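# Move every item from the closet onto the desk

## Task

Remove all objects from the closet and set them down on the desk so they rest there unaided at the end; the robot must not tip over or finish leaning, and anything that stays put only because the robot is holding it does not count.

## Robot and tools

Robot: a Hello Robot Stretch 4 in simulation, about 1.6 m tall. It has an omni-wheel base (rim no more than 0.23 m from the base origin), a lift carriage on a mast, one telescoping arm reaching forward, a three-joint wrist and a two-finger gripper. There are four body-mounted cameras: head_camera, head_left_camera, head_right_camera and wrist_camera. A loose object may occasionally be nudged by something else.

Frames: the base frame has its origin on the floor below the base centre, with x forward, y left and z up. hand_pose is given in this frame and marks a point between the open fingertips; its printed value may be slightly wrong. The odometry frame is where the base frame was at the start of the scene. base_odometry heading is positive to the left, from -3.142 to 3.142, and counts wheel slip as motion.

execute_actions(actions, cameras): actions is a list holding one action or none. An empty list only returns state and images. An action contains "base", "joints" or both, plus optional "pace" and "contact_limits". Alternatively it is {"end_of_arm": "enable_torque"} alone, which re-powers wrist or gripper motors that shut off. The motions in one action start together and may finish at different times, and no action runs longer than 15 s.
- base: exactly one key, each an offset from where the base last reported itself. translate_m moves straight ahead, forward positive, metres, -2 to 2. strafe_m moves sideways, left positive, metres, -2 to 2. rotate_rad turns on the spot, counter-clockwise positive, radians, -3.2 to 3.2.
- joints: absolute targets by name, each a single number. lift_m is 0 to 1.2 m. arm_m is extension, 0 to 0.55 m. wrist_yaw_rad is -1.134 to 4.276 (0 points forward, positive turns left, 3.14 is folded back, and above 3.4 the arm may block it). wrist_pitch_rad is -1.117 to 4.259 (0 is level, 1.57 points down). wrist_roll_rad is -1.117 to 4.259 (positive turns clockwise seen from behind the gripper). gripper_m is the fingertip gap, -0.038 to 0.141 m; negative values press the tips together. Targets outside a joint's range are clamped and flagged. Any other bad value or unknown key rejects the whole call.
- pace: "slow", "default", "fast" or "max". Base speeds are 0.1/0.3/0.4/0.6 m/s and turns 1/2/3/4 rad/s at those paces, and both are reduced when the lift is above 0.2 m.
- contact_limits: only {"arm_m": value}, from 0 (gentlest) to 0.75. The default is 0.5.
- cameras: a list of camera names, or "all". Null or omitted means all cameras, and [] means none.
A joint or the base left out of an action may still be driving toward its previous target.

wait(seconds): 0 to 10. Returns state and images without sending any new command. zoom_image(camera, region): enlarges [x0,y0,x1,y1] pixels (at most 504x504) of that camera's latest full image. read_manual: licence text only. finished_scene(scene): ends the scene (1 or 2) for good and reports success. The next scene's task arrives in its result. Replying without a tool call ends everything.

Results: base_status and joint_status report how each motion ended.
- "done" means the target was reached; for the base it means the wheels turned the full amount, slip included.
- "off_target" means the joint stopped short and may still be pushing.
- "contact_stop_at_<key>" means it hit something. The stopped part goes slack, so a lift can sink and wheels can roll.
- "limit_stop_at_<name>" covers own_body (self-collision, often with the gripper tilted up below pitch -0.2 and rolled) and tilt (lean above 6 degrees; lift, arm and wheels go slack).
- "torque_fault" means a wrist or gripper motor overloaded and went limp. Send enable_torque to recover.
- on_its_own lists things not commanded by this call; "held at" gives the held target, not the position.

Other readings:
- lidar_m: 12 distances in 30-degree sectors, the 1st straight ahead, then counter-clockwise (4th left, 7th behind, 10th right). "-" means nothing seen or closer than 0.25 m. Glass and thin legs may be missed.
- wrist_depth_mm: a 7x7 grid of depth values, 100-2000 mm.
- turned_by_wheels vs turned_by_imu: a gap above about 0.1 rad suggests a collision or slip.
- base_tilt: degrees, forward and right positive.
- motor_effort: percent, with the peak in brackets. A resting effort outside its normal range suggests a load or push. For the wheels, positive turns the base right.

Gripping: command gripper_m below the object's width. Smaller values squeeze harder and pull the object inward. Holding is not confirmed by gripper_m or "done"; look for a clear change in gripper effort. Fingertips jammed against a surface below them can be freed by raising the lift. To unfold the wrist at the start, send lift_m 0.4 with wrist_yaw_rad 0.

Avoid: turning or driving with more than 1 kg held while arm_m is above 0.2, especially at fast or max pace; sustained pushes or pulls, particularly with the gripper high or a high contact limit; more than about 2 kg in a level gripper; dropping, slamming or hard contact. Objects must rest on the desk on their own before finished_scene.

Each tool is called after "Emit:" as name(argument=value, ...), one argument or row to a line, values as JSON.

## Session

Emit:
execute_actions(
  actions=[],
)

Scene clock: 0.00 s.
base_odometry: x=+0.000 y=+0.000 heading=+0.000 (m, m, rad; odometry frame)
turned_by_wheels: +0.000 (rad since the last result)
turned_by_imu: +0.000 (rad since the last result)
base_tilt: forward=-0.2 right=+0.3 (deg)
lidar_m: 2.04 2.08 2.33 2.46 2.45 2.35 1.15 1.13 1.33 1.27 1.28 1.44
base_status: not commanded
joint_positions: lift_m=+0.284 arm_m=-0.001 wrist_yaw_rad=+3.205 wrist_pitch_rad=-0.015 wrist_roll_rad=-0.016 gripper_m=+0.057
joint_status: not commanded
motor_effort: lift_m=+18 arm_m=+0 wrist_yaw_rad=-1 wrist_pitch_rad=-9 wrist_roll_rad=+1 gripper_m=-2 wheel_0=+1 wheel_1=+0 wheel_2=+0 (%)
hand_pose: x=-0.1235 y=+0.0690 z=+0.4667 quat_wxyz=(-0.032, +0.008, -0.008, +0.999) (m; base frame)
wrist_depth_mm: - 135 - - - - - / - 122 136 - - - - / - 115 135 - - - - / - 125 167 - - - - / 136 161 - - - - - / 1618 1921 213 1863 201 1661 1618 / 224 1281 1160 152 1205 1118 1118
pictures: head_camera, head_left_camera, head_right_camera, wrist_camera
camera_calibration (this result's frames):
wrist_camera: T_world_to_cam=[[-0.024771, 0.999586, -0.0146087, -0.0730168], [-0.0503616, -0.0158423, -0.998605, 0.533979], [-0.998424, -0.0240007, 0.0507332, 0.0810438], [0, 0, 0, 1]] pos_world=[0.105999, 0.0833912, 0.528056]
Images, in order (width x height): head_camera 420x560, head_left_camera 420x672, head_right_camera 420x672, wrist_camera 616x392.

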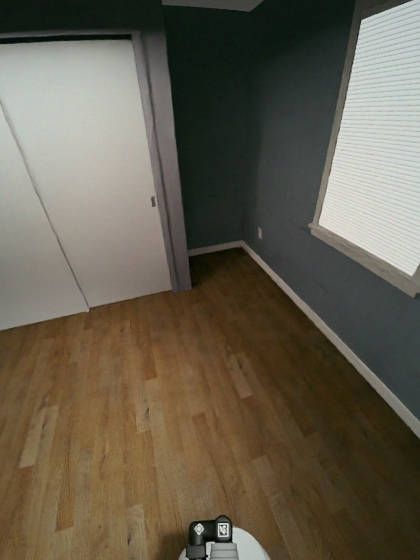

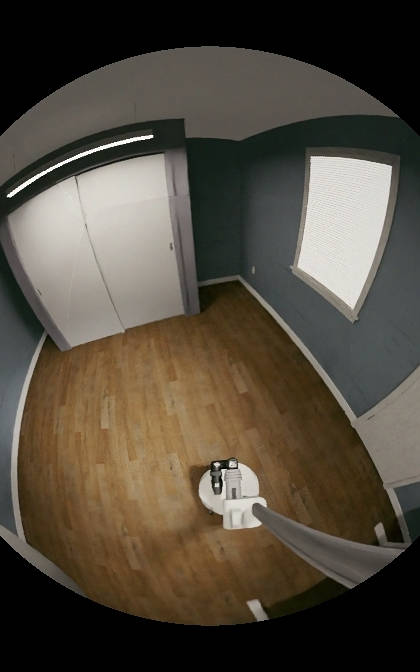

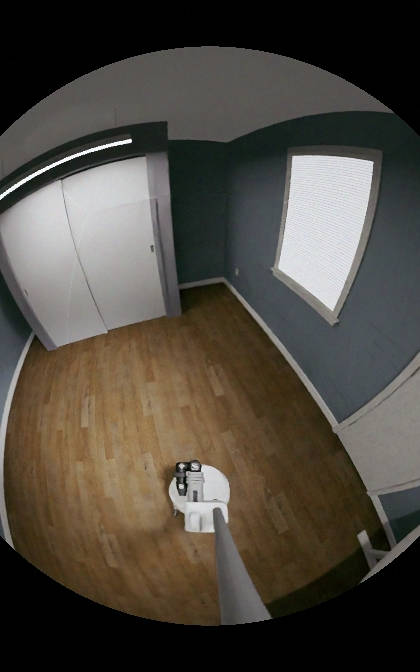

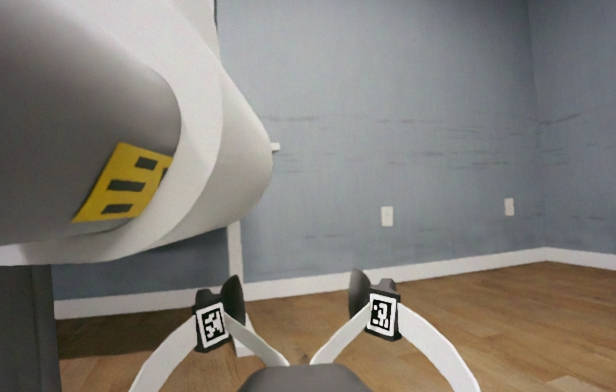

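Emit:
execute_actions(
  actions=[
    {"base":{"rotate_rad":0.45},"joints":{"lift_m":0.83,"wrist_yaw_rad":0,"gripper_m":0.0}},
  ],
)

Scene clock: 3.87 s.
base_odometry: x=+0.000 y=+0.000 heading=+0.449 (m, m, rad; odometry frame)
turned_by_wheels: +0.449 (rad since the last result)
turned_by_imu: +0.445 (rad since the last result)
base_tilt: forward=-0.3 right=+0.2 (deg)
lidar_m: 2.01 2.24 2.43 2.40 2.49 1.17 1.17 1.30 1.28 1.25 1.38 2.05
base_status: done
joint_positions: lift_m=+0.830 arm_m=-0.001 wrist_yaw_rad=+0.000 wrist_pitch_rad=-0.015 wrist_roll_rad=-0.016 gripper_m=+0.000
joint_status: all done
motor_effort: lift_m=+21(22) arm_m=+0(0) wrist_yaw_rad=-2(7) wrist_pitch_rad=-9(9) wrist_roll_rad=+0(1) gripper_m=-4(5) wheel_0=-5(12) wheel_1=-6(9) wheel_2=-6(11) (%)
hand_pose: x=+0.4584 y=-0.0873 z=+1.0124 quat_wxyz=(+1.000, -0.008, -0.008, +0.000) (m; base frame)
wrist_depth_mm: 1983 1921 1921 1921 1863 - - / 1983 1921 1983 1863 1808 - - / 1983 1921 1921 1921 1808 - - / 1983 1863 1921 1921 1808 - - / 1921 1921 1863 1863 1863 - - / 1983 1983 1921 205 1756 - - / - 1921 178 164 976 - -
pictures: head_camera, head_left_camera, head_right_camera, wrist_camera
camera_calibration (this result's frames):
wrist_camera: T_world_to_cam=[[-0.038387, -0.999156, -0.0146074, -0.0627328], [0.0512611, 0.0126299, -0.998605, 1.06163], [0.997947, -0.0390823, 0.050733, -0.28585], [0, 0, 0, 1]] pos_world=[0.228434, -0.0872599, 1.07374]
Images, in order (width x height): head_camera 420x560, head_left_camera 420x672, head_right_camera 420x672, wrist_camera 616x392.

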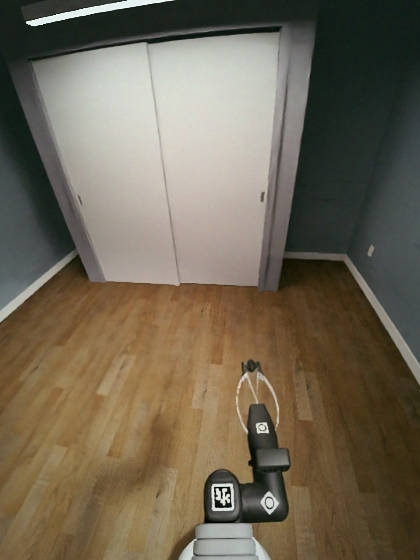

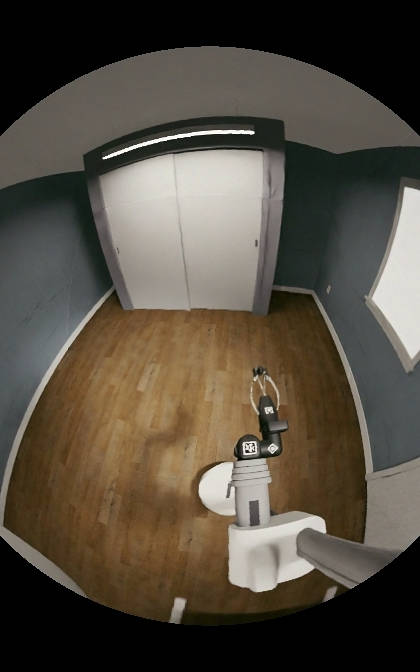

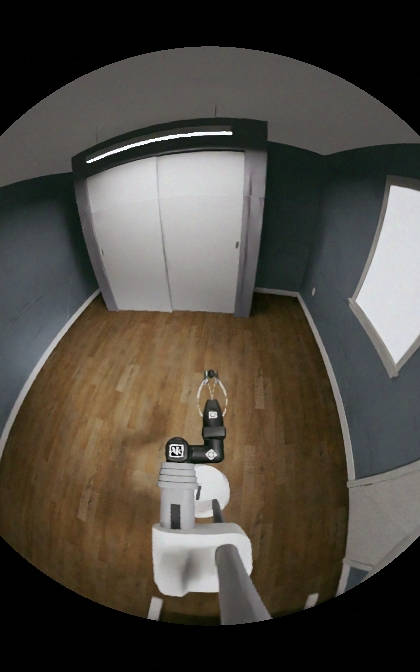

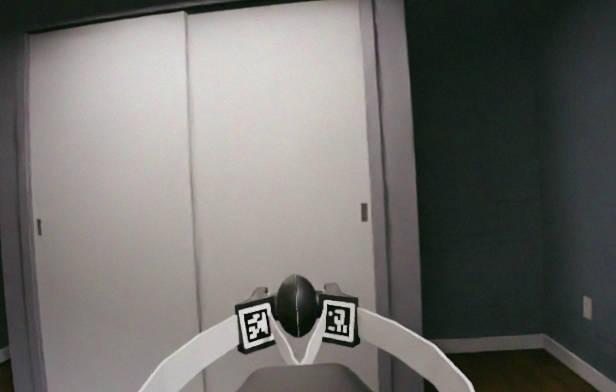

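Emit:
execute_actions(
  actions=[
    {"base":{"rotate_rad":-0.08}},
  ],
  cameras=[],
)

Emit:
execute_actions(
  actions=[
    {"base":{"translate_m":1.1},"pace":"fast"},
  ],
  cameras=[],
)

Emit:
execute_actions(
  actions=[
    {"base":{"strafe_m":-0.17},"joints":{"arm_m":0.1,"gripper_m":-0.02}},
  ],
  cameras=["wrist_camera","head_camera"],
)

Scene clock: 5.43 s.
base_odometry: x=+0.000 y=+0.000 heading=+0.370 (m, m, rad; odometry frame)
turned_by_wheels: -0.079 (rad since the last result)
turned_by_imu: -0.079 (rad since the last result)
base_tilt: forward=-0.2 right=+0.2 (deg)
lidar_m: 2.02 2.16 2.49 2.43 2.58 1.19 1.15 1.23 1.32 1.25 1.38 1.92
base_status: done
joint_positions: lift_m=+0.830 arm_m=-0.001 wrist_yaw_rad=+0.000 wrist_pitch_rad=-0.015 wrist_roll_rad=-0.016 gripper_m=+0.000
joint_status: not commanded
motor_effort: lift_m=+21(21) arm_m=+0(0) wrist_yaw_rad=+1(0) wrist_pitch_rad=-8(9) wrist_roll_rad=-1(0) gripper_m=-4(5) wheel_0=+4(10) wheel_1=+6(12) wheel_2=+5(10) (%)
hand_pose: x=+0.4584 y=-0.0874 z=+1.0124 quat_wxyz=(+1.000, -0.008, -0.008, +0.000) (m; base frame)
wrist_depth_mm: 1921 1921 1863 1863 - - 1756 / 1863 1863 1921 1863 - - 1863 / 1863 1863 1921 1921 - - 1863 / 1921 1863 1863 1863 - - 1921 / 1808 1808 1921 1863 - - 1921 / 1863 1863 1863 204 - - 1921 / 1863 1863 178 164 991 - 1921
pictures: none
No camera images: the call's "cameras" was empty. Leave "cameras" out to get every camera's image.

Scene clock: 9.63 s.
base_odometry: x=+1.025 y=+0.398 heading=+0.370 (m, m, rad; odometry frame)
turned_by_wheels: +0.001 (rad since the last result)
turned_by_imu: -0.004 (rad since the last result)
base_tilt: forward=-0.2 right=+0.4 (deg)
lidar_m: 0.98 1.06 1.47 2.37 2.52 3.17 3.08 1.82 1.34 1.30 1.45 0.94
base_status: done
joint_positions: lift_m=+0.830 arm_m=-0.001 wrist_yaw_rad=+0.000 wrist_pitch_rad=-0.015 wrist_roll_rad=-0.016 gripper_m=+0.000
joint_status: not commanded
motor_effort: lift_m=+21(22) arm_m=+0(0) wrist_yaw_rad=-2(2) wrist_pitch_rad=-8(9) wrist_roll_rad=+0(1) gripper_m=-4(5) wheel_0=+4(11) wheel_1=+7(12) wheel_2=-5(16) (%)
hand_pose: x=+0.4584 y=-0.0874 z=+1.0124 quat_wxyz=(+1.000, -0.008, -0.008, +0.000) (m; base frame)
wrist_depth_mm: 798 798 798 788 723 723 1430 / 798 798 788 788 723 732 1430 / 798 798 788 788 741 723 1464 / 798 798 788 788 768 723 1430 / 788 788 788 788 788 723 1464 / 798 798 788 204 707 715 1464 / 798 788 178 164 445 715 1464
pictures: none
No camera images: the call's "cameras" was empty. Leave "cameras" out to get every camera's image.

Scene clock: 11.47 s.
base_odometry: x=+1.087 y=+0.240 heading=+0.370 (m, m, rad; odometry frame)
turned_by_wheels: +0.000 (rad since the last result)
turned_by_imu: -0.001 (rad since the last result)
base_tilt: forward=-0.3 right=+0.3 (deg)
lidar_m: 0.92 1.02 1.44 2.54 2.71 3.16 2.64 1.61 1.18 1.14 1.23 0.94
base_status: done
joint_positions: lift_m=+0.830 arm_m=+0.099 wrist_yaw_rad=+0.000 wrist_pitch_rad=-0.015 wrist_roll_rad=-0.016 gripper_m=-0.020
joint_status: all done
motor_effort: lift_m=+20(20) arm_m=+8(7) wrist_yaw_rad=+0(2) wrist_pitch_rad=-8(9) wrist_roll_rad=-1(0) gripper_m=-12(10) wheel_0=+2(11) wheel_1=-5(18) wheel_2=+0(4) (%)
hand_pose: x=+0.5580 y=-0.0874 z=+1.0124 quat_wxyz=(+1.000, -0.008, -0.008, +0.000) (m; base frame)
wrist_depth_mm: 691 683 683 621 615 1336 1336 / 683 683 683 621 615 1336 1336 / 683 676 683 683 609 1336 1336 / 683 691 683 676 621 1336 1336 / 683 683 691 683 615 1336 1336 / 691 683 683 204 615 1366 1336 / 683 683 180 185 615 1366 1336
pictures: head_camera, wrist_camera
camera_calibration (this result's frames):
wrist_camera: T_world_to_cam=[[-0.0386167, -0.999147, -0.0146076, -0.058847], [0.0512707, 0.0126181, -0.998605, 1.05659], [0.997938, -0.0393118, 0.0507397, -0.385235], [0, 0, 0, 1]] pos_world=[0.327996, -0.0872733, 1.07381]
Images, in order (width x height): head_camera 420x560, wrist_camera 616x392.

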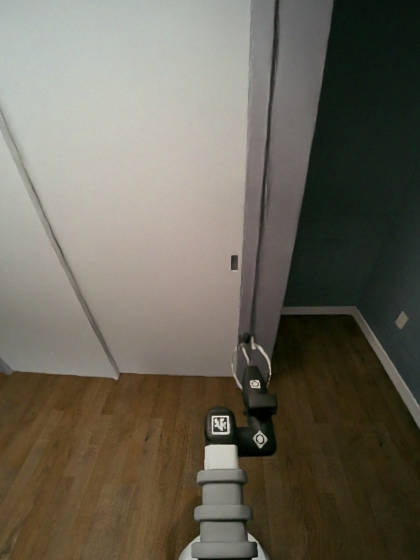

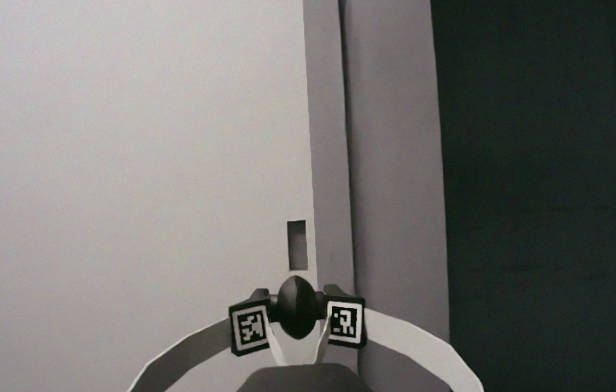

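Emit:
execute_actions(
  actions=[
    {"base":{"strafe_m":1.2},"joints":{"lift_m":0.845}},
  ],
  cameras=["wrist_camera","head_camera"],
)

Scene clock: 18.23 s.
base_odometry: x=+0.652 y=+1.358 heading=+0.370 (m, m, rad; odometry frame)
turned_by_wheels: +0.000 (rad since the last result)
turned_by_imu: +0.000 (rad since the last result)
base_tilt: forward=-0.2 right=+0.2 (deg)
lidar_m: 0.99 1.06 1.36 1.32 1.41 2.04 3.02 2.33 2.45 2.33 1.45 1.04
base_status: done
joint_positions: lift_m=+0.845 arm_m=+0.099 wrist_yaw_rad=+0.000 wrist_pitch_rad=-0.015 wrist_roll_rad=-0.016 gripper_m=-0.020
joint_status: all done
motor_effort: lift_m=+20(21) arm_m=+8(8) wrist_yaw_rad=-2(1) wrist_pitch_rad=-8(9) wrist_roll_rad=+0(1) gripper_m=-11(11) wheel_0=-3(11) wheel_1=+4(15) wheel_2=+0(0) (%)
hand_pose: x=+0.5580 y=-0.0874 z=+1.0275 quat_wxyz=(+1.000, -0.008, -0.008, +0.000) (m; base frame)
wrist_depth_mm: 715 707 707 707 699 741 741 / 715 707 707 707 691 741 750 / 715 707 707 707 699 699 741 / 715 707 707 699 699 699 741 / 707 707 707 699 699 699 741 / 715 715 707 203 699 699 741 / 707 715 179 185 699 699 741
pictures: head_camera, wrist_camera
camera_calibration (this result's frames):
wrist_camera: T_world_to_cam=[[-0.0386411, -0.999146, -0.0146077, -0.058621], [0.0512709, 0.012617, -0.998605, 1.07158], [0.997937, -0.0393361, 0.0507396, -0.385998], [0, 0, 0, 1]] pos_world=[0.327996, -0.0872747, 1.08881]
Images, in order (width x height): head_camera 420x560, wrist_camera 616x392.

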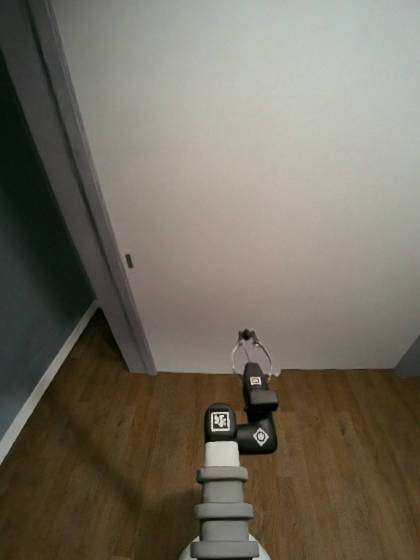

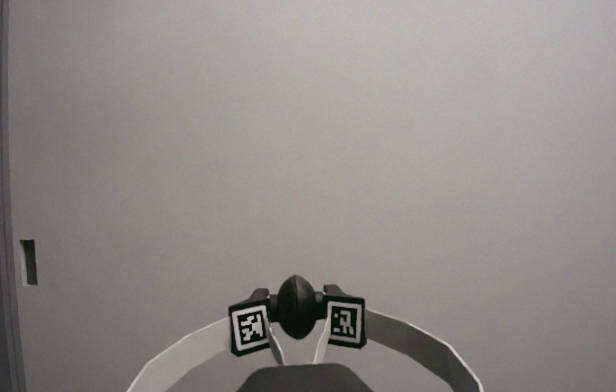

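Emit:
execute_actions(
  actions=[
    {"base":{"strafe_m":0.5},"joints":{"arm_m":0.25}},
  ],
  cameras=["wrist_camera"],
)

Scene clock: 21.63 s.
base_odometry: x=+0.471 y=+1.824 heading=+0.370 (m, m, rad; odometry frame)
turned_by_wheels: +0.000 (rad since the last result)
turned_by_imu: +0.000 (rad since the last result)
base_tilt: forward=-0.3 right=+0.3 (deg)
lidar_m: 1.00 1.12 0.84 0.81 0.89 1.27 2.99 2.54 2.96 2.84 1.47 1.07
base_status: done
joint_positions: lift_m=+0.845 arm_m=+0.249 wrist_yaw_rad=+0.000 wrist_pitch_rad=-0.015 wrist_roll_rad=-0.016 gripper_m=-0.020
joint_status: all done
motor_effort: lift_m=+20(21) arm_m=+8(11) wrist_yaw_rad=-1(0) wrist_pitch_rad=-8(9) wrist_roll_rad=+0(2) gripper_m=-9(11) wheel_0=-3(12) wheel_1=+5(12) wheel_2=+0(1) (%)
hand_pose: x=+0.7080 y=-0.0874 z=+1.0275 quat_wxyz=(+1.000, -0.008, -0.008, +0.000) (m; base frame)
wrist_depth_mm: 1336 574 569 585 580 580 580 / 1308 574 569 585 580 574 580 / 1308 574 569 585 585 585 580 / 1336 569 569 585 585 580 574 / 1308 569 564 580 580 580 574 / 1308 569 569 204 580 580 580 / 1255 569 180 185 580 574 574
pictures: wrist_camera
camera_calibration (this result's frames):
wrist_camera: T_world_to_cam=[[-0.0385747, -0.999149, -0.0146083, -0.0528521], [0.0512908, 0.0126201, -0.998604, 1.0639], [0.997938, -0.0392701, 0.0507603, -0.535703], [0, 0, 0, 1]] pos_world=[0.477992, -0.0872709, 1.08884]
Images, in order (width x height): wrist_camera 616x392.

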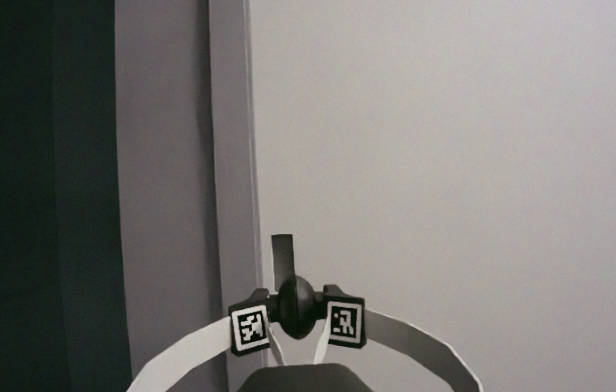

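Emit:
execute_actions(
  actions=[
    {"base":{"strafe_m":0.02},"joints":{"lift_m":0.84}},
  ],
  cameras=[],
)

Emit:
execute_actions(
  actions=[
    {"base":{"translate_m":0.12},"joints":{"arm_m":0.38}},
  ],
  cameras=["wrist_camera"],
)

Emit:
execute_actions(
  actions=[
    {"joints":{"arm_m":0.53},"contact_limits":{"arm_m":0.2},"pace":"slow"},
  ],
  cameras=["wrist_camera"],
)

Scene clock: 22.97 s.
base_odometry: x=+0.464 y=+1.842 heading=+0.371 (m, m, rad; odometry frame)
turned_by_wheels: +0.000 (rad since the last result)
turned_by_imu: +0.000 (rad since the last result)
base_tilt: forward=-0.2 right=+0.2 (deg)
lidar_m: 1.02 1.09 0.80 0.80 0.86 1.25 2.97 2.53 2.99 2.87 1.47 1.08
base_status: done
joint_positions: lift_m=+0.840 arm_m=+0.249 wrist_yaw_rad=+0.000 wrist_pitch_rad=-0.015 wrist_roll_rad=-0.016 gripper_m=-0.020
joint_status: all done
motor_effort: lift_m=+14(20) arm_m=+8(8) wrist_yaw_rad=-1(1) wrist_pitch_rad=-8(9) wrist_roll_rad=+0(0) gripper_m=-10(11) wheel_0=-2(9) wheel_1=+5(16) wheel_2=+0(0) (%)
hand_pose: x=+0.7080 y=-0.0874 z=+1.0230 quat_wxyz=(+1.000, -0.008, -0.008, +0.000) (m; base frame)
wrist_depth_mm: 1308 569 569 585 585 580 585 / 1281 574 569 585 580 585 580 / 1308 574 569 585 580 580 580 / 1308 1308 569 585 580 574 580 / 1281 1308 569 580 580 580 574 / 1255 1336 569 203 580 580 580 / 1255 1308 180 185 580 580 574
pictures: none
No camera images: the call's "cameras" was empty. Leave "cameras" out to get every camera's image.

Scene clock: 24.63 s.
base_odometry: x=+0.576 y=+1.886 heading=+0.371 (m, m, rad; odometry frame)
turned_by_wheels: +0.000 (rad since the last result)
turned_by_imu: +0.000 (rad since the last result)
base_tilt: forward=-0.2 right=+0.3 (deg)
lidar_m: 0.90 1.07 0.84 0.79 0.86 1.25 3.10 2.68 2.99 2.86 1.25 0.93
base_status: done
joint_positions: lift_m=+0.840 arm_m=+0.379 wrist_yaw_rad=+0.000 wrist_pitch_rad=-0.015 wrist_roll_rad=-0.016 gripper_m=-0.020
joint_status: all done
motor_effort: lift_m=+14(14) arm_m=+8(7) wrist_yaw_rad=-2(0) wrist_pitch_rad=-9(9) wrist_roll_rad=+0(0) gripper_m=-10(11) wheel_0=+3(7) wheel_1=+6(11) wheel_2=-4(14) (%)
hand_pose: x=+0.8380 y=-0.0874 z=+1.0230 quat_wxyz=(+1.000, -0.008, -0.008, +0.000) (m; base frame)
wrist_depth_mm: 320 320 304 334 334 332 332 / 320 320 304 334 332 330 330 / 320 320 304 334 334 332 329 / 320 320 304 334 332 330 330 / 320 320 304 336 334 332 330 / 320 319 304 203 330 332 332 / 320 320 180 185 332 330 330
pictures: wrist_camera
camera_calibration (this result's frames):
wrist_camera: T_world_to_cam=[[-0.0384852, -0.999152, -0.014609, -0.0479516], [0.0513049, 0.0126248, -0.998603, 1.0527], [0.997941, -0.039181, 0.0507756, -0.665232], [0, 0, 0, 1]] pos_world=[0.608008, -0.0872656, 1.08431]
Images, in order (width x height): wrist_camera 616x392.

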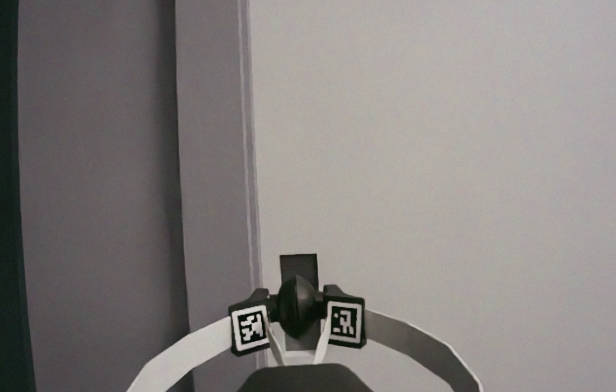

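Scene clock: 27.13 s.
base_odometry: x=+0.576 y=+1.886 heading=+0.370 (m, m, rad; odometry frame)
turned_by_wheels: -0.001 (rad since the last result)
turned_by_imu: +0.006 (rad since the last result)
base_tilt: forward=-0.3 right=+0.2 (deg)
lidar_m: 0.87 1.07 0.81 0.78 0.85 1.24 3.12 2.66 2.98 2.88 1.23 0.94
base_status: not commanded
joint_positions: lift_m=+0.840 arm_m=+0.489 wrist_yaw_rad=-0.012 wrist_pitch_rad=-0.016 wrist_roll_rad=-0.016 gripper_m=-0.020
joint_status: arm_m contact_stop (moved +0.110 of +0.151)
on_its_own: arm_m is slack since a contact_stop (your +0.530 is given up); wrist_yaw_rad is at rest, and its effort (+33) is outside its rest range (-13 to +13)
motor_effort: lift_m=+14(15) arm_m=+0(21) wrist_yaw_rad=+33(44) wrist_pitch_rad=-7(11) wrist_roll_rad=+0(0) gripper_m=-7(12) wheel_0=+2(5) wheel_1=+0(5) wheel_2=-7(7) (%)
contact_limits: arm_m 0.2
hand_pose: x=+0.9472 y=-0.0908 z=+1.0231 quat_wxyz=(+1.000, -0.008, -0.008, -0.006) (m; base frame)
wrist_depth_mm: 211 198 196 229 229 228 228 / 212 197 197 229 228 227 228 / 211 197 196 229 229 228 228 / 211 196 197 229 229 228 228 / 211 211 197 229 229 228 228 / 211 211 196 202 228 228 228 / 211 211 181 185 228 228 228
pictures: wrist_camera
camera_calibration (this result's frames):
wrist_camera: T_world_to_cam=[[-0.0504651, -0.998619, -0.0146272, -0.0357815], [0.0519444, 0.0120016, -0.998578, 1.04659], [0.997374, -0.0511532, 0.051267, -0.775478], [0, 0, 0, 1]] pos_world=[0.717271, -0.087961, 1.08434]
Images, in order (width x height): wrist_camera 616x392.

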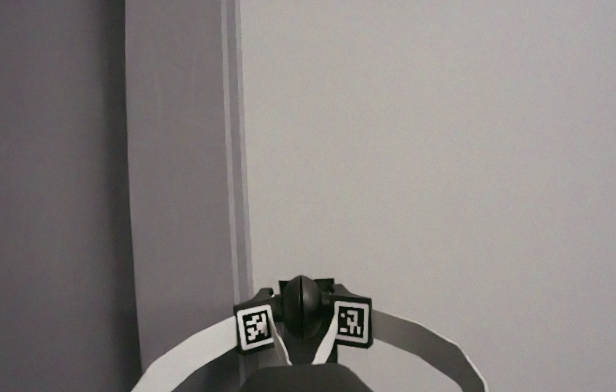

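Emit:
execute_actions(
  actions=[
    {"base":{"strafe_m":-0.2},"joints":{"arm_m":0.49},"pace":"slow"},
  ],
  cameras=["wrist_camera","head_camera"],
)

Scene clock: 30.67 s.
base_odometry: x=+0.648 y=+1.700 heading=+0.372 (m, m, rad; odometry frame)
turned_by_wheels: +0.002 (rad since the last result)
turned_by_imu: +0.105 (rad since the last result)
base_tilt: forward=-0.4 right=+0.3 (deg)
lidar_m: 0.91 1.22 0.98 0.97 1.06 1.74 2.94 2.56 2.71 2.69 1.12 0.93
base_status: done
joint_positions: lift_m=+0.840 arm_m=+0.489 wrist_yaw_rad=+0.001 wrist_pitch_rad=-0.015 wrist_roll_rad=-0.016 gripper_m=-0.020
joint_status: all done
motor_effort: lift_m=+14(15) arm_m=+5(6) wrist_yaw_rad=-4(33) wrist_pitch_rad=-9(8) wrist_roll_rad=+2(0) gripper_m=-7(8) wheel_0=+18(25) wheel_1=+3(9) wheel_2=+0(6) (%)
hand_pose: x=+0.9485 y=-0.0871 z=+1.0230 quat_wxyz=(+1.000, -0.008, -0.008, +0.000) (m; base frame)
wrist_depth_mm: 216 224 236 229 222 215 210 / 216 224 236 228 221 215 210 / 216 222 236 229 222 215 211 / 216 220 236 229 222 216 211 / 216 216 236 229 222 216 211 / 217 213 236 202 221 216 211 / 233 211 210 169 220 215 211
pictures: head_camera, wrist_camera
camera_calibration (this result's frames):
wrist_camera: T_world_to_cam=[[-0.0376063, -0.999186, -0.014606, -0.0442838], [0.051266, 0.012668, -0.998605, 1.04706], [0.997977, -0.0383027, 0.0507479, -0.775455], [0, 0, 0, 1]] pos_world=[0.718542, -0.087214, 1.08431]
Images, in order (width x height): head_camera 420x560, wrist_camera 616x392.

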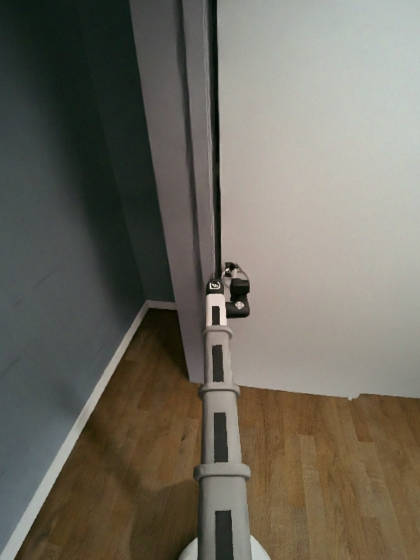

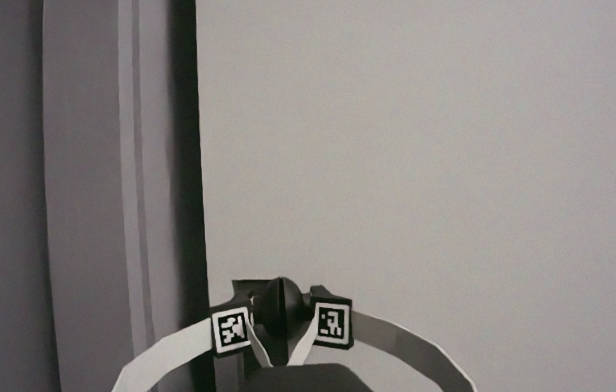

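Emit:
execute_actions(
  actions=[
    {"joints":{"arm_m":0.4}},
  ],
  cameras=[],
)

Emit:
execute_actions(
  actions=[
    {"base":{"rotate_rad":-0.1}},
  ],
  cameras=["wrist_camera","head_camera"],
)

Scene clock: 33.23 s.
base_odometry: x=+0.648 y=+1.700 heading=+0.371 (m, m, rad; odometry frame)
turned_by_wheels: -0.001 (rad since the last result)
turned_by_imu: -0.002 (rad since the last result)
base_tilt: forward=-0.3 right=+0.3 (deg)
lidar_m: 0.90 1.19 0.98 0.97 1.10 1.75 2.97 2.53 2.71 2.69 1.16 0.92
base_status: not commanded
joint_positions: lift_m=+0.840 arm_m=+0.401 wrist_yaw_rad=+0.000 wrist_pitch_rad=-0.015 wrist_roll_rad=-0.016 gripper_m=-0.020
joint_status: all done
motor_effort: lift_m=+14(15) arm_m=-8(7) wrist_yaw_rad=-1(21) wrist_pitch_rad=-9(9) wrist_roll_rad=+0(1) gripper_m=-12(12) wheel_0=+2(18) wheel_1=+2(3) wheel_2=+0(0) (%)
hand_pose: x=+0.8608 y=-0.0874 z=+1.0229 quat_wxyz=(+1.000, -0.008, -0.008, +0.000) (m; base frame)
wrist_depth_mm: 324 300 322 310 303 293 287 / 324 300 320 310 301 294 286 / 324 298 320 312 303 294 287 / 322 301 320 312 301 294 287 / 324 300 330 312 303 296 287 / 325 300 319 204 300 296 287 / 325 300 180 185 303 293 289
pictures: none
No camera images: the call's "cameras" was empty. Leave "cameras" out to get every camera's image.

Scene clock: 33.97 s.
base_odometry: x=+0.648 y=+1.700 heading=+0.272 (m, m, rad; odometry frame)
turned_by_wheels: -0.099 (rad since the last result)
turned_by_imu: -0.099 (rad since the last result)
base_tilt: forward=-0.2 right=+0.2 (deg)
lidar_m: 0.89 0.97 0.99 0.96 1.02 1.52 3.11 2.52 2.81 2.70 1.30 0.96
base_status: done
joint_positions: lift_m=+0.840 arm_m=+0.401 wrist_yaw_rad=+0.000 wrist_pitch_rad=-0.015 wrist_roll_rad=-0.016 gripper_m=-0.020
joint_status: not commanded
motor_effort: lift_m=+14(14) arm_m=-8(8) wrist_yaw_rad=+0(2) wrist_pitch_rad=-8(8) wrist_roll_rad=-1(1) gripper_m=-10(11) wheel_0=+4(7) wheel_1=+4(10) wheel_2=+3(9) (%)
hand_pose: x=+0.8608 y=-0.0875 z=+1.0229 quat_wxyz=(+1.000, -0.008, -0.008, +0.000) (m; base frame)
wrist_depth_mm: 300 317 314 312 310 307 306 / 301 315 314 312 312 307 306 / 300 315 315 310 310 306 306 / 300 317 314 312 310 309 306 / 297 317 312 314 310 309 306 / 291 327 312 204 309 306 306 / 287 315 180 185 309 307 307
pictures: head_camera, wrist_camera
camera_calibration (this result's frames):
wrist_camera: T_world_to_cam=[[-0.0387536, -0.999142, -0.0146048, -0.0469241], [0.0512273, 0.0126101, -0.998607, 1.05158], [0.997935, -0.0394478, 0.0506947, -0.687918], [0, 0, 0, 1]] pos_world=[0.630809, -0.0872812, 1.0843]
Images, in order (width x height): head_camera 420x560, wrist_camera 616x392.

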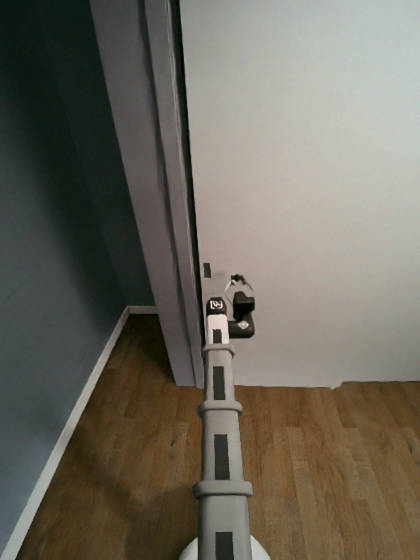

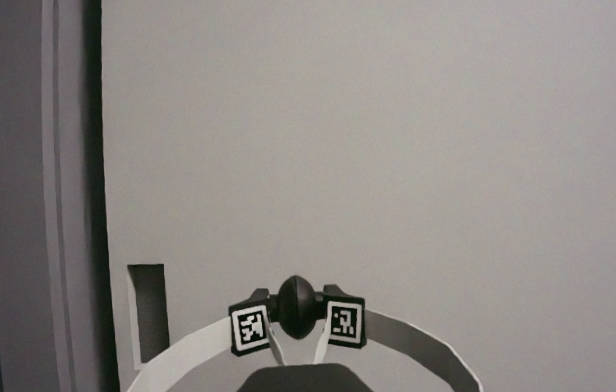

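Emit:
execute_actions(
  actions=[
    {"base":{"strafe_m":0.128}},
  ],
  cameras=["wrist_camera"],
)

Emit:
execute_actions(
  actions=[
    {"joints":{"arm_m":0.55},"contact_limits":{"arm_m":0.35},"pace":"slow"},
  ],
  cameras=["wrist_camera"],
)

Scene clock: 36.77 s.
base_odometry: x=+0.614 y=+1.823 heading=+0.272 (m, m, rad; odometry frame)
turned_by_wheels: +0.000 (rad since the last result)
turned_by_imu: +0.000 (rad since the last result)
base_tilt: forward=-0.2 right=+0.3 (deg)
lidar_m: 0.90 1.12 0.82 0.83 0.89 1.33 3.09 2.59 2.93 2.81 1.24 0.93
base_status: done
joint_positions: lift_m=+0.840 arm_m=+0.401 wrist_yaw_rad=+0.000 wrist_pitch_rad=-0.015 wrist_roll_rad=-0.016 gripper_m=-0.020
joint_status: not commanded
motor_effort: lift_m=+14(15) arm_m=-8(8) wrist_yaw_rad=-2(0) wrist_pitch_rad=-8(9) wrist_roll_rad=+0(0) gripper_m=-12(11) wheel_0=-3(10) wheel_1=+6(18) wheel_2=+0(4) (%)
hand_pose: x=+0.8608 y=-0.0874 z=+1.0229 quat_wxyz=(+1.000, -0.008, -0.008, +0.000) (m; base frame)
wrist_depth_mm: 309 309 324 322 320 317 315 / 309 307 324 322 319 317 317 / 309 307 319 324 322 319 317 / 309 309 309 322 322 319 315 / 310 307 306 322 320 317 317 / 309 307 293 203 319 317 317 / 309 309 179 185 320 319 317
pictures: wrist_camera
camera_calibration (this result's frames):
wrist_camera: T_world_to_cam=[[-0.0386451, -0.999146, -0.0146047, -0.0469865], [0.0512261, 0.0126155, -0.998607, 1.05158], [0.997939, -0.0393395, 0.0506948, -0.687916], [0, 0, 0, 1]] pos_world=[0.630815, -0.0872749, 1.0843]
Images, in order (width x height): wrist_camera 616x392.

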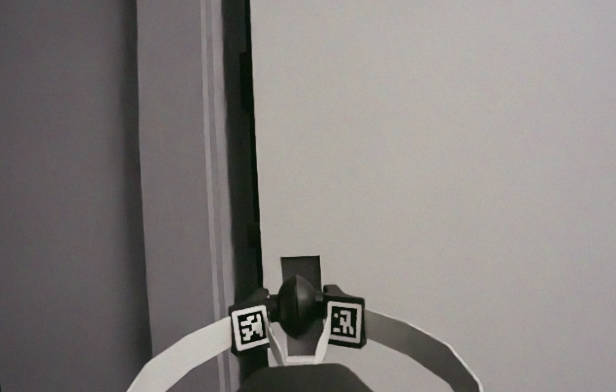

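Scene clock: 38.90 s.
base_odometry: x=+0.614 y=+1.823 heading=+0.271 (m, m, rad; odometry frame)
turned_by_wheels: -0.001 (rad since the last result)
turned_by_imu: +0.007 (rad since the last result)
base_tilt: forward=-0.3 right=+0.3 (deg)
lidar_m: 0.89 1.12 0.84 0.82 0.87 1.34 3.10 2.58 2.94 2.82 1.25 0.97
base_status: not commanded
joint_positions: lift_m=+0.840 arm_m=+0.500 wrist_yaw_rad=-0.009 wrist_pitch_rad=-0.016 wrist_roll_rad=-0.016 gripper_m=-0.020
joint_status: arm_m contact_stop (moved +0.099 of +0.149)
joint sent to its limit — the command would take arm_m past its upper limit, so that joint was sent only as far as its limit.
on_its_own: arm_m is slack since a contact_stop (your +0.550 is given up); wrist_yaw_rad is at rest, and its effort (+24) is outside its rest range (-13 to +13)
motor_effort: lift_m=+15(15) arm_m=+0(22) wrist_yaw_rad=+24(57) wrist_pitch_rad=-7(14) wrist_roll_rad=+0(1) gripper_m=-8(11) wheel_0=-4(4) wheel_1=+0(5) wheel_2=-9(9) (%)
contact_limits: arm_m 0.35
hand_pose: x=+0.9585 y=-0.0899 z=+1.0231 quat_wxyz=(+1.000, -0.008, -0.008, -0.004) (m; base frame)
wrist_depth_mm: 213 197 247 227 226 224 224 / 212 197 243 227 227 225 223 / 212 197 239 228 226 224 224 / 212 197 232 226 226 224 223 / 212 197 229 226 227 225 224 / 212 197 209 200 225 224 224 / 212 196 180 180 225 225 224
pictures: wrist_camera
camera_calibration (this result's frames):
wrist_camera: T_world_to_cam=[[-0.047347, -0.998771, -0.0146287, -0.037318], [0.0519894, 0.0121612, -0.998574, 1.04594], [0.997525, -0.04804, 0.0513497, -0.786619], [0, 0, 0, 1]] pos_world=[0.728527, -0.0877812, 1.08429]
Images, in order (width x height): wrist_camera 616x392.

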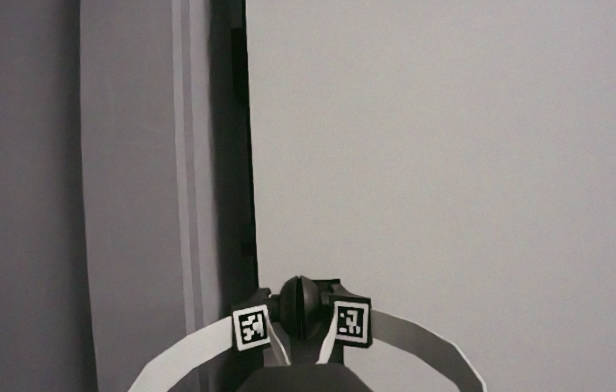

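Emit:
execute_actions(
  actions=[
    {"base":{"strafe_m":-0.08},"joints":{"arm_m":0.503},"pace":"slow"},
  ],
  cameras=["wrist_camera"],
)

Scene clock: 41.17 s.
base_odometry: x=+0.635 y=+1.746 heading=+0.271 (m, m, rad; odometry frame)
turned_by_wheels: +0.000 (rad since the last result)
turned_by_imu: +0.027 (rad since the last result)
base_tilt: forward=-0.4 right=+0.3 (deg)
lidar_m: 0.89 1.18 0.91 0.89 0.97 1.50 3.09 2.60 2.82 2.78 1.23 0.95
base_status: done
joint_positions: lift_m=+0.840 arm_m=+0.501 wrist_yaw_rad=-0.009 wrist_pitch_rad=-0.016 wrist_roll_rad=-0.016 gripper_m=-0.020
joint_status: all done
on_its_own: wrist_yaw_rad is at rest, and its effort (+24) is outside its rest range (-13 to +13)
motor_effort: lift_m=+15(15) arm_m=+13(16) wrist_yaw_rad=+24(43) wrist_pitch_rad=-8(9) wrist_roll_rad=-1(0) gripper_m=-5(9) wheel_0=+10(26) wheel_1=-3(10) wheel_2=-8(6) (%)
hand_pose: x=+0.9593 y=-0.0899 z=+1.0230 quat_wxyz=(+1.000, -0.008, -0.008, -0.004) (m; base frame)
wrist_depth_mm: 200 232 544 225 224 220 217 / 200 231 621 225 222 220 218 / 201 229 699 225 223 220 218 / 200 227 683 224 223 220 218 / 201 223 564 226 223 220 218 / 200 219 293 208 222 220 218 / 201 200 234 169 223 220 218
pictures: wrist_camera
camera_calibration (this result's frames):
wrist_camera: T_world_to_cam=[[-0.0471634, -0.99878, -0.0146124, -0.0374221], [0.0515759, 0.0121743, -0.998595, 1.0462], [0.997555, -0.0478507, 0.0509388, -0.786974], [0, 0, 0, 1]] pos_world=[0.729326, -0.0877705, 1.08427]
Images, in order (width x height): wrist_camera 616x392.

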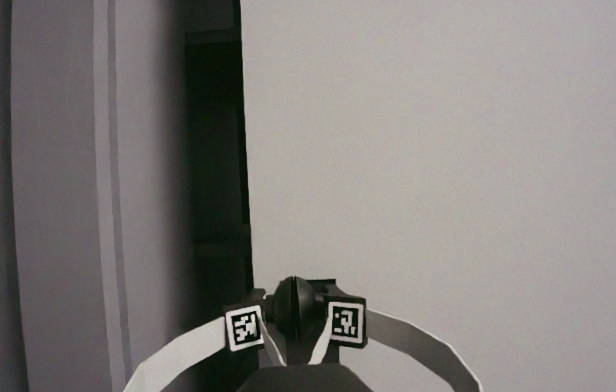

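Moving, just stiffer. Continue.

Emit:
execute_actions(
  actions=[
    {"base":{"strafe_m":-0.12},"pace":"slow"},
  ],
  cameras=["wrist_camera"],
)

Scene clock: 43.83 s.
base_odometry: x=+0.667 y=+1.631 heading=+0.271 (m, m, rad; odometry frame)
turned_by_wheels: +0.001 (rad since the last result)
turned_by_imu: +0.051 (rad since the last result)
base_tilt: forward=-0.3 right=+0.3 (deg)
lidar_m: 0.92 1.27 1.01 1.01 1.11 1.80 2.92 2.51 2.69 2.64 1.16 0.92
base_status: done
joint_positions: lift_m=+0.840 arm_m=+0.501 wrist_yaw_rad=+0.000 wrist_pitch_rad=-0.015 wrist_roll_rad=-0.016 gripper_m=-0.020
joint_status: not commanded
motor_effort: lift_m=+15(15) arm_m=+13(13) wrist_yaw_rad=-1(48) wrist_pitch_rad=-10(10) wrist_roll_rad=+2(0) gripper_m=-6(10) wheel_0=+18(31) wheel_1=+1(13) wheel_2=-9(9) (%)
hand_pose: x=+0.9601 y=-0.0873 z=+1.0228 quat_wxyz=(+1.000, -0.008, -0.008, +0.000) (m; base frame)
wrist_depth_mm: 230 320 554 222 216 210 206 / 230 317 621 223 216 211 206 / 229 314 676 222 216 210 206 / 228 312 676 223 216 211 207 / 224 307 580 223 216 211 206 / 223 301 213 200 216 211 206 / 224 251 402 183 173 210 207
pictures: wrist_camera
camera_calibration (this result's frames):
wrist_camera: T_world_to_cam=[[-0.0383744, -0.999157, -0.0145888, -0.0433468], [0.0508823, 0.0126268, -0.998625, 1.04669], [0.997967, -0.039064, 0.0503549, -0.786709], [0, 0, 0, 1]] pos_world=[0.730188, -0.0872585, 1.08424]
Images, in order (width x height): wrist_camera 616x392.

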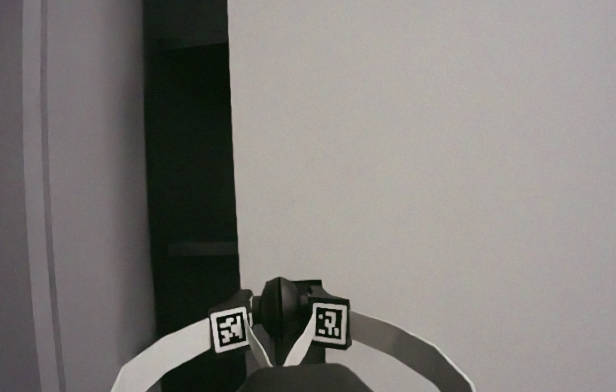

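Emit:
execute_actions(
  actions=[
    {"joints":{"arm_m":0.2}},
  ],
  cameras=[],
)

Emit:
execute_actions(
  actions=[
    {"base":{"rotate_rad":-0.08}},
  ],
  cameras=[],
)

Emit:
execute_actions(
  actions=[
    {"base":{"translate_m":0.25},"joints":{"arm_m":0.1}},
  ],
  cameras=["wrist_camera","head_camera"],
)

Scene clock: 46.40 s.
base_odometry: x=+0.667 y=+1.630 heading=+0.271 (m, m, rad; odometry frame)
turned_by_wheels: -0.001 (rad since the last result)
turned_by_imu: -0.001 (rad since the last result)
base_tilt: forward=-0.3 right=+0.3 (deg)
lidar_m: 0.92 1.05 1.02 0.97 1.11 1.76 2.92 2.52 2.69 2.66 1.14 0.91
base_status: not commanded
joint_positions: lift_m=+0.840 arm_m=+0.201 wrist_yaw_rad=+0.000 wrist_pitch_rad=-0.015 wrist_roll_rad=-0.016 gripper_m=-0.020
joint_status: all done
motor_effort: lift_m=+15(15) arm_m=-8(11) wrist_yaw_rad=-1(27) wrist_pitch_rad=-8(9) wrist_roll_rad=+0(1) gripper_m=-10(11) wheel_0=+3(18) wheel_1=+1(1) wheel_2=+0(9) (%)
hand_pose: x=+0.6608 y=-0.0874 z=+1.0229 quat_wxyz=(+1.000, -0.008, -0.008, +0.000) (m; base frame)
wrist_depth_mm: 539 517 917 517 504 492 480 / 539 530 904 517 504 492 480 / 539 525 991 521 504 488 480 / 544 525 960 517 504 492 480 / 549 525 854 521 504 492 484 / 544 530 544 204 504 492 480 / 1182 530 180 185 504 488 484
pictures: none
No camera images: the call's "cameras" was empty. Leave "cameras" out to get every camera's image.

Scene clock: 47.07 s.
base_odometry: x=+0.667 y=+1.630 heading=+0.192 (m, m, rad; odometry frame)
turned_by_wheels: -0.079 (rad since the last result)
turned_by_imu: -0.079 (rad since the last result)
base_tilt: forward=-0.2 right=+0.3 (deg)
lidar_m: 0.91 0.97 1.02 1.00 1.09 1.61 3.11 2.51 2.68 2.67 1.32 0.94
base_status: done
joint_positions: lift_m=+0.840 arm_m=+0.201 wrist_yaw_rad=+0.000 wrist_pitch_rad=-0.015 wrist_roll_rad=-0.016 gripper_m=-0.020
joint_status: not commanded
motor_effort: lift_m=+15(15) arm_m=-8(8) wrist_yaw_rad=+1(1) wrist_pitch_rad=-8(9) wrist_roll_rad=-1(1) gripper_m=-11(9) wheel_0=+4(9) wheel_1=+6(11) wheel_2=+4(11) (%)
hand_pose: x=+0.6608 y=-0.0875 z=+1.0229 quat_wxyz=(+1.000, -0.008, -0.008, +0.000) (m; base frame)
wrist_depth_mm: 512 554 521 517 512 512 508 / 512 549 521 517 517 512 508 / 512 539 525 517 512 508 504 / 508 535 521 517 517 508 504 / 508 525 539 517 517 512 508 / 512 517 530 203 512 512 508 / 508 496 180 185 512 508 508
pictures: none
No camera images: the call's "cameras" was empty. Leave "cameras" out to get every camera's image.

Scene clock: 49.33 s.
base_odometry: x=+0.912 y=+1.678 heading=+0.192 (m, m, rad; odometry frame)
turned_by_wheels: +0.000 (rad since the last result)
turned_by_imu: -0.001 (rad since the last result)
base_tilt: forward=-0.2 right=+0.3 (deg)
lidar_m: 0.68 0.71 1.02 0.99 1.06 1.60 3.35 2.77 2.74 2.68 0.91 0.69
base_status: done
joint_positions: lift_m=+0.840 arm_m=+0.101 wrist_yaw_rad=+0.000 wrist_pitch_rad=-0.015 wrist_roll_rad=-0.016 gripper_m=-0.020
joint_status: all done
motor_effort: lift_m=+15(15) arm_m=-8(4) wrist_yaw_rad=-1(1) wrist_pitch_rad=-8(10) wrist_roll_rad=+1(1) gripper_m=-12(11) wheel_0=+3(9) wheel_1=+5(9) wheel_2=-5(16) (%)
hand_pose: x=+0.5607 y=-0.0874 z=+1.0229 quat_wxyz=(+1.000, -0.008, -0.008, +0.000) (m; base frame)
wrist_depth_mm: 362 668 373 368 366 364 359 / 362 668 373 368 366 364 362 / 359 715 370 368 366 364 362 / 359 707 373 368 366 362 359 / 359 691 373 370 366 362 362 / 351 676 373 204 364 364 362 / 347 436 180 185 366 362 359
pictures: head_camera, wrist_camera
camera_calibration (this result's frames):
wrist_camera: T_world_to_cam=[[-0.0386917, -0.999145, -0.014601, -0.058573], [0.0511782, 0.0126113, -0.99861, 1.06692], [0.99794, -0.0393852, 0.0506464, -0.388451], [0, 0, 0, 1]] pos_world=[0.330782, -0.0872774, 1.08425]
Images, in order (width x height): head_camera 420x560, wrist_camera 616x392.

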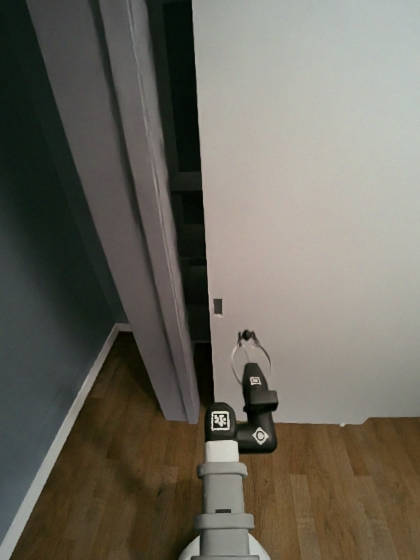

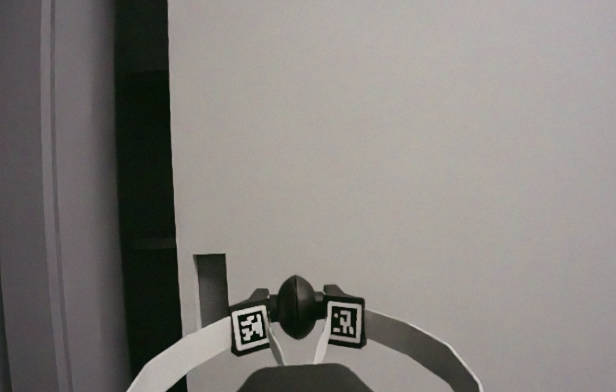

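Emit:
execute_actions(
  actions=[
    {"base":{"strafe_m":0.15},"joints":{"wrist_roll_rad":1.57}},
  ],
  cameras=["wrist_camera","head_camera"],
)

Scene clock: 51.77 s.
base_odometry: x=+0.884 y=+1.825 heading=+0.192 (m, m, rad; odometry frame)
turned_by_wheels: +0.000 (rad since the last result)
turned_by_imu: +0.000 (rad since the last result)
base_tilt: forward=-0.3 right=+0.2 (deg)
lidar_m: 0.65 0.74 0.84 0.84 0.92 1.32 3.34 2.81 2.90 2.83 0.91 0.69
base_status: done
joint_positions: lift_m=+0.840 arm_m=+0.101 wrist_yaw_rad=+0.000 wrist_pitch_rad=-0.015 wrist_roll_rad=+1.570 gripper_m=-0.020
joint_status: all done
motor_effort: lift_m=+15(15) arm_m=-8(8) wrist_yaw_rad=-1(0) wrist_pitch_rad=-9(9) wrist_roll_rad=+1(8) gripper_m=-10(10) wheel_0=-3(11) wheel_1=+4(14) wheel_2=+0(4) (%)
hand_pose: x=+0.5607 y=-0.0874 z=+1.0229 quat_wxyz=(+0.708, +0.707, -0.005, +0.005) (m; base frame)
wrist_depth_mm: 355 357 362 368 373 377 382 / 357 364 366 370 377 382 387 / 362 366 368 375 379 382 389 / 364 368 373 389 384 387 394 / 1078 809 1118 1098 1008 946 831 / 798 715 445 204 430 415 397 / 353 347 179 186 359 364 368
pictures: head_camera, wrist_camera
camera_calibration (this result's frames):
wrist_camera: T_world_to_cam=[[-0.0235475, 0.0288885, -0.999305, 1.03005], [0.0354713, 0.998977, 0.0280431, 0.111824], [0.999093, -0.0347863, -0.0245482, -0.311784], [0, 0, 0, 1]] pos_world=[0.33179, -0.152312, 1.01855]
Images, in order (width x height): head_camera 420x560, wrist_camera 616x392.

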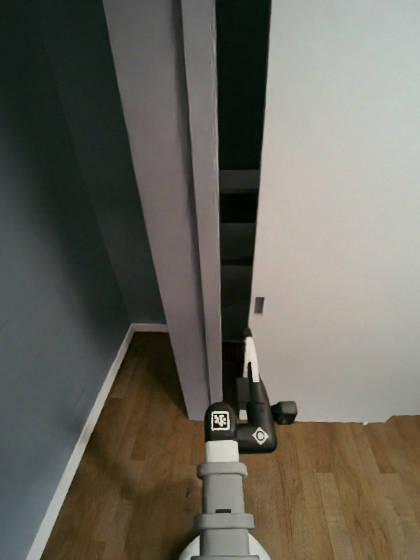

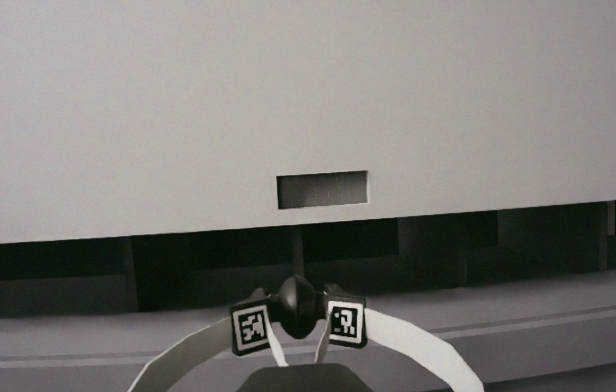

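Emit:
execute_actions(
  actions=[
    {"base":{"strafe_m":0.012}},
  ],
  cameras=[],
)

Emit:
execute_actions(
  actions=[
    {"joints":{"arm_m":0.27},"contact_limits":{"arm_m":0.2},"pace":"slow"},
  ],
  cameras=["wrist_camera","head_camera"],
)

Scene clock: 53.23 s.
base_odometry: x=+0.881 y=+1.837 heading=+0.193 (m, m, rad; odometry frame)
turned_by_wheels: +0.000 (rad since the last result)
turned_by_imu: +0.000 (rad since the last result)
base_tilt: forward=-0.3 right=+0.3 (deg)
lidar_m: 0.65 1.12 0.86 0.80 0.88 1.34 3.35 2.82 2.89 2.85 0.93 0.70
base_status: done
joint_positions: lift_m=+0.840 arm_m=+0.101 wrist_yaw_rad=+0.000 wrist_pitch_rad=-0.015 wrist_roll_rad=+1.570 gripper_m=-0.020
joint_status: not commanded
motor_effort: lift_m=+15(15) arm_m=-8(8) wrist_yaw_rad=-1(0) wrist_pitch_rad=-9(9) wrist_roll_rad=+1(3) gripper_m=-10(10) wheel_0=-4(12) wheel_1=+7(11) wheel_2=+0(0) (%)
hand_pose: x=+0.5607 y=-0.0874 z=+1.0229 quat_wxyz=(+0.708, +0.707, -0.005, +0.005) (m; base frame)
wrist_depth_mm: 355 357 362 368 370 377 377 / 357 362 366 368 373 379 382 / 359 364 370 375 377 382 387 / 364 370 373 387 384 387 798 / 1060 891 1098 1118 976 904 831 / 462 452 410 204 402 387 379 / 345 347 180 185 359 366 370
pictures: none
No camera images: the call's "cameras" was empty. Leave "cameras" out to get every camera's image.

Scene clock: 56.23 s.
base_odometry: x=+0.881 y=+1.837 heading=+0.193 (m, m, rad; odometry frame)
turned_by_wheels: +0.000 (rad since the last result)
turned_by_imu: -0.001 (rad since the last result)
base_tilt: forward=-0.3 right=+0.3 (deg)
lidar_m: 0.63 1.12 0.83 0.84 0.88 1.32 3.35 2.83 2.92 2.85 0.93 0.68
base_status: not commanded
joint_positions: lift_m=+0.840 arm_m=+0.269 wrist_yaw_rad=+0.000 wrist_pitch_rad=-0.015 wrist_roll_rad=+1.570 gripper_m=-0.020
joint_status: all done
motor_effort: lift_m=+15(15) arm_m=+8(11) wrist_yaw_rad=-1(1) wrist_pitch_rad=-9(9) wrist_roll_rad=+1(2) gripper_m=-11(11) wheel_0=-4(4) wheel_1=+7(7) wheel_2=+0(0) (%)
contact_limits: arm_m 0.2
hand_pose: x=+0.7279 y=-0.0874 z=+1.0229 quat_wxyz=(+0.708, +0.707, -0.005, +0.005) (m; base frame)
wrist_depth_mm: 198 201 203 206 208 211 212 / 200 202 205 207 209 213 214 / 202 204 207 222 224 214 216 / 203 206 209 212 219 216 768 / 917 634 931 946 931 647 809 / 661 615 634 204 615 569 574 / 294 285 179 185 249 254 252
pictures: head_camera, wrist_camera
camera_calibration (this result's frames):
wrist_camera: T_world_to_cam=[[-0.0235484, 0.0289445, -0.999304, 1.03399], [0.035445, 0.998977, 0.0280998, 0.105847], [0.999094, -0.0347586, -0.0245502, -0.478806], [0, 0, 0, 1]] pos_world=[0.498969, -0.15231, 1.01854]
Images, in order (width x height): head_camera 420x560, wrist_camera 616x392.

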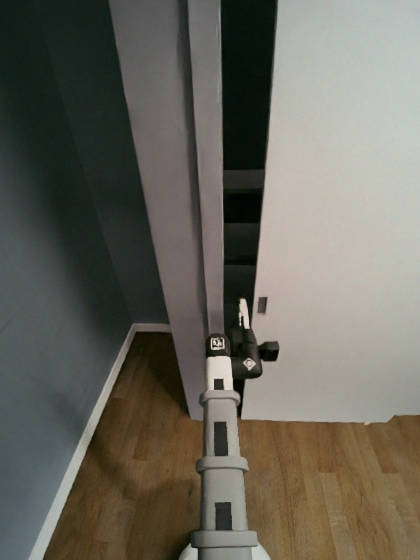

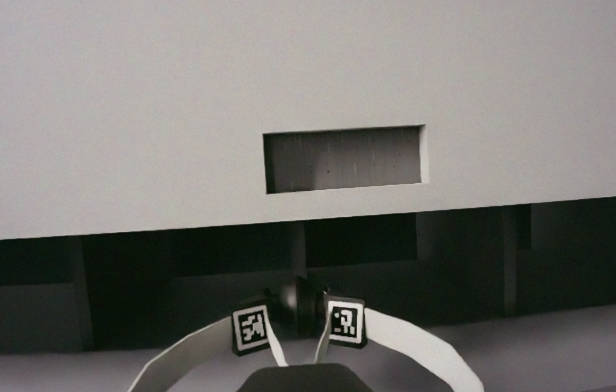

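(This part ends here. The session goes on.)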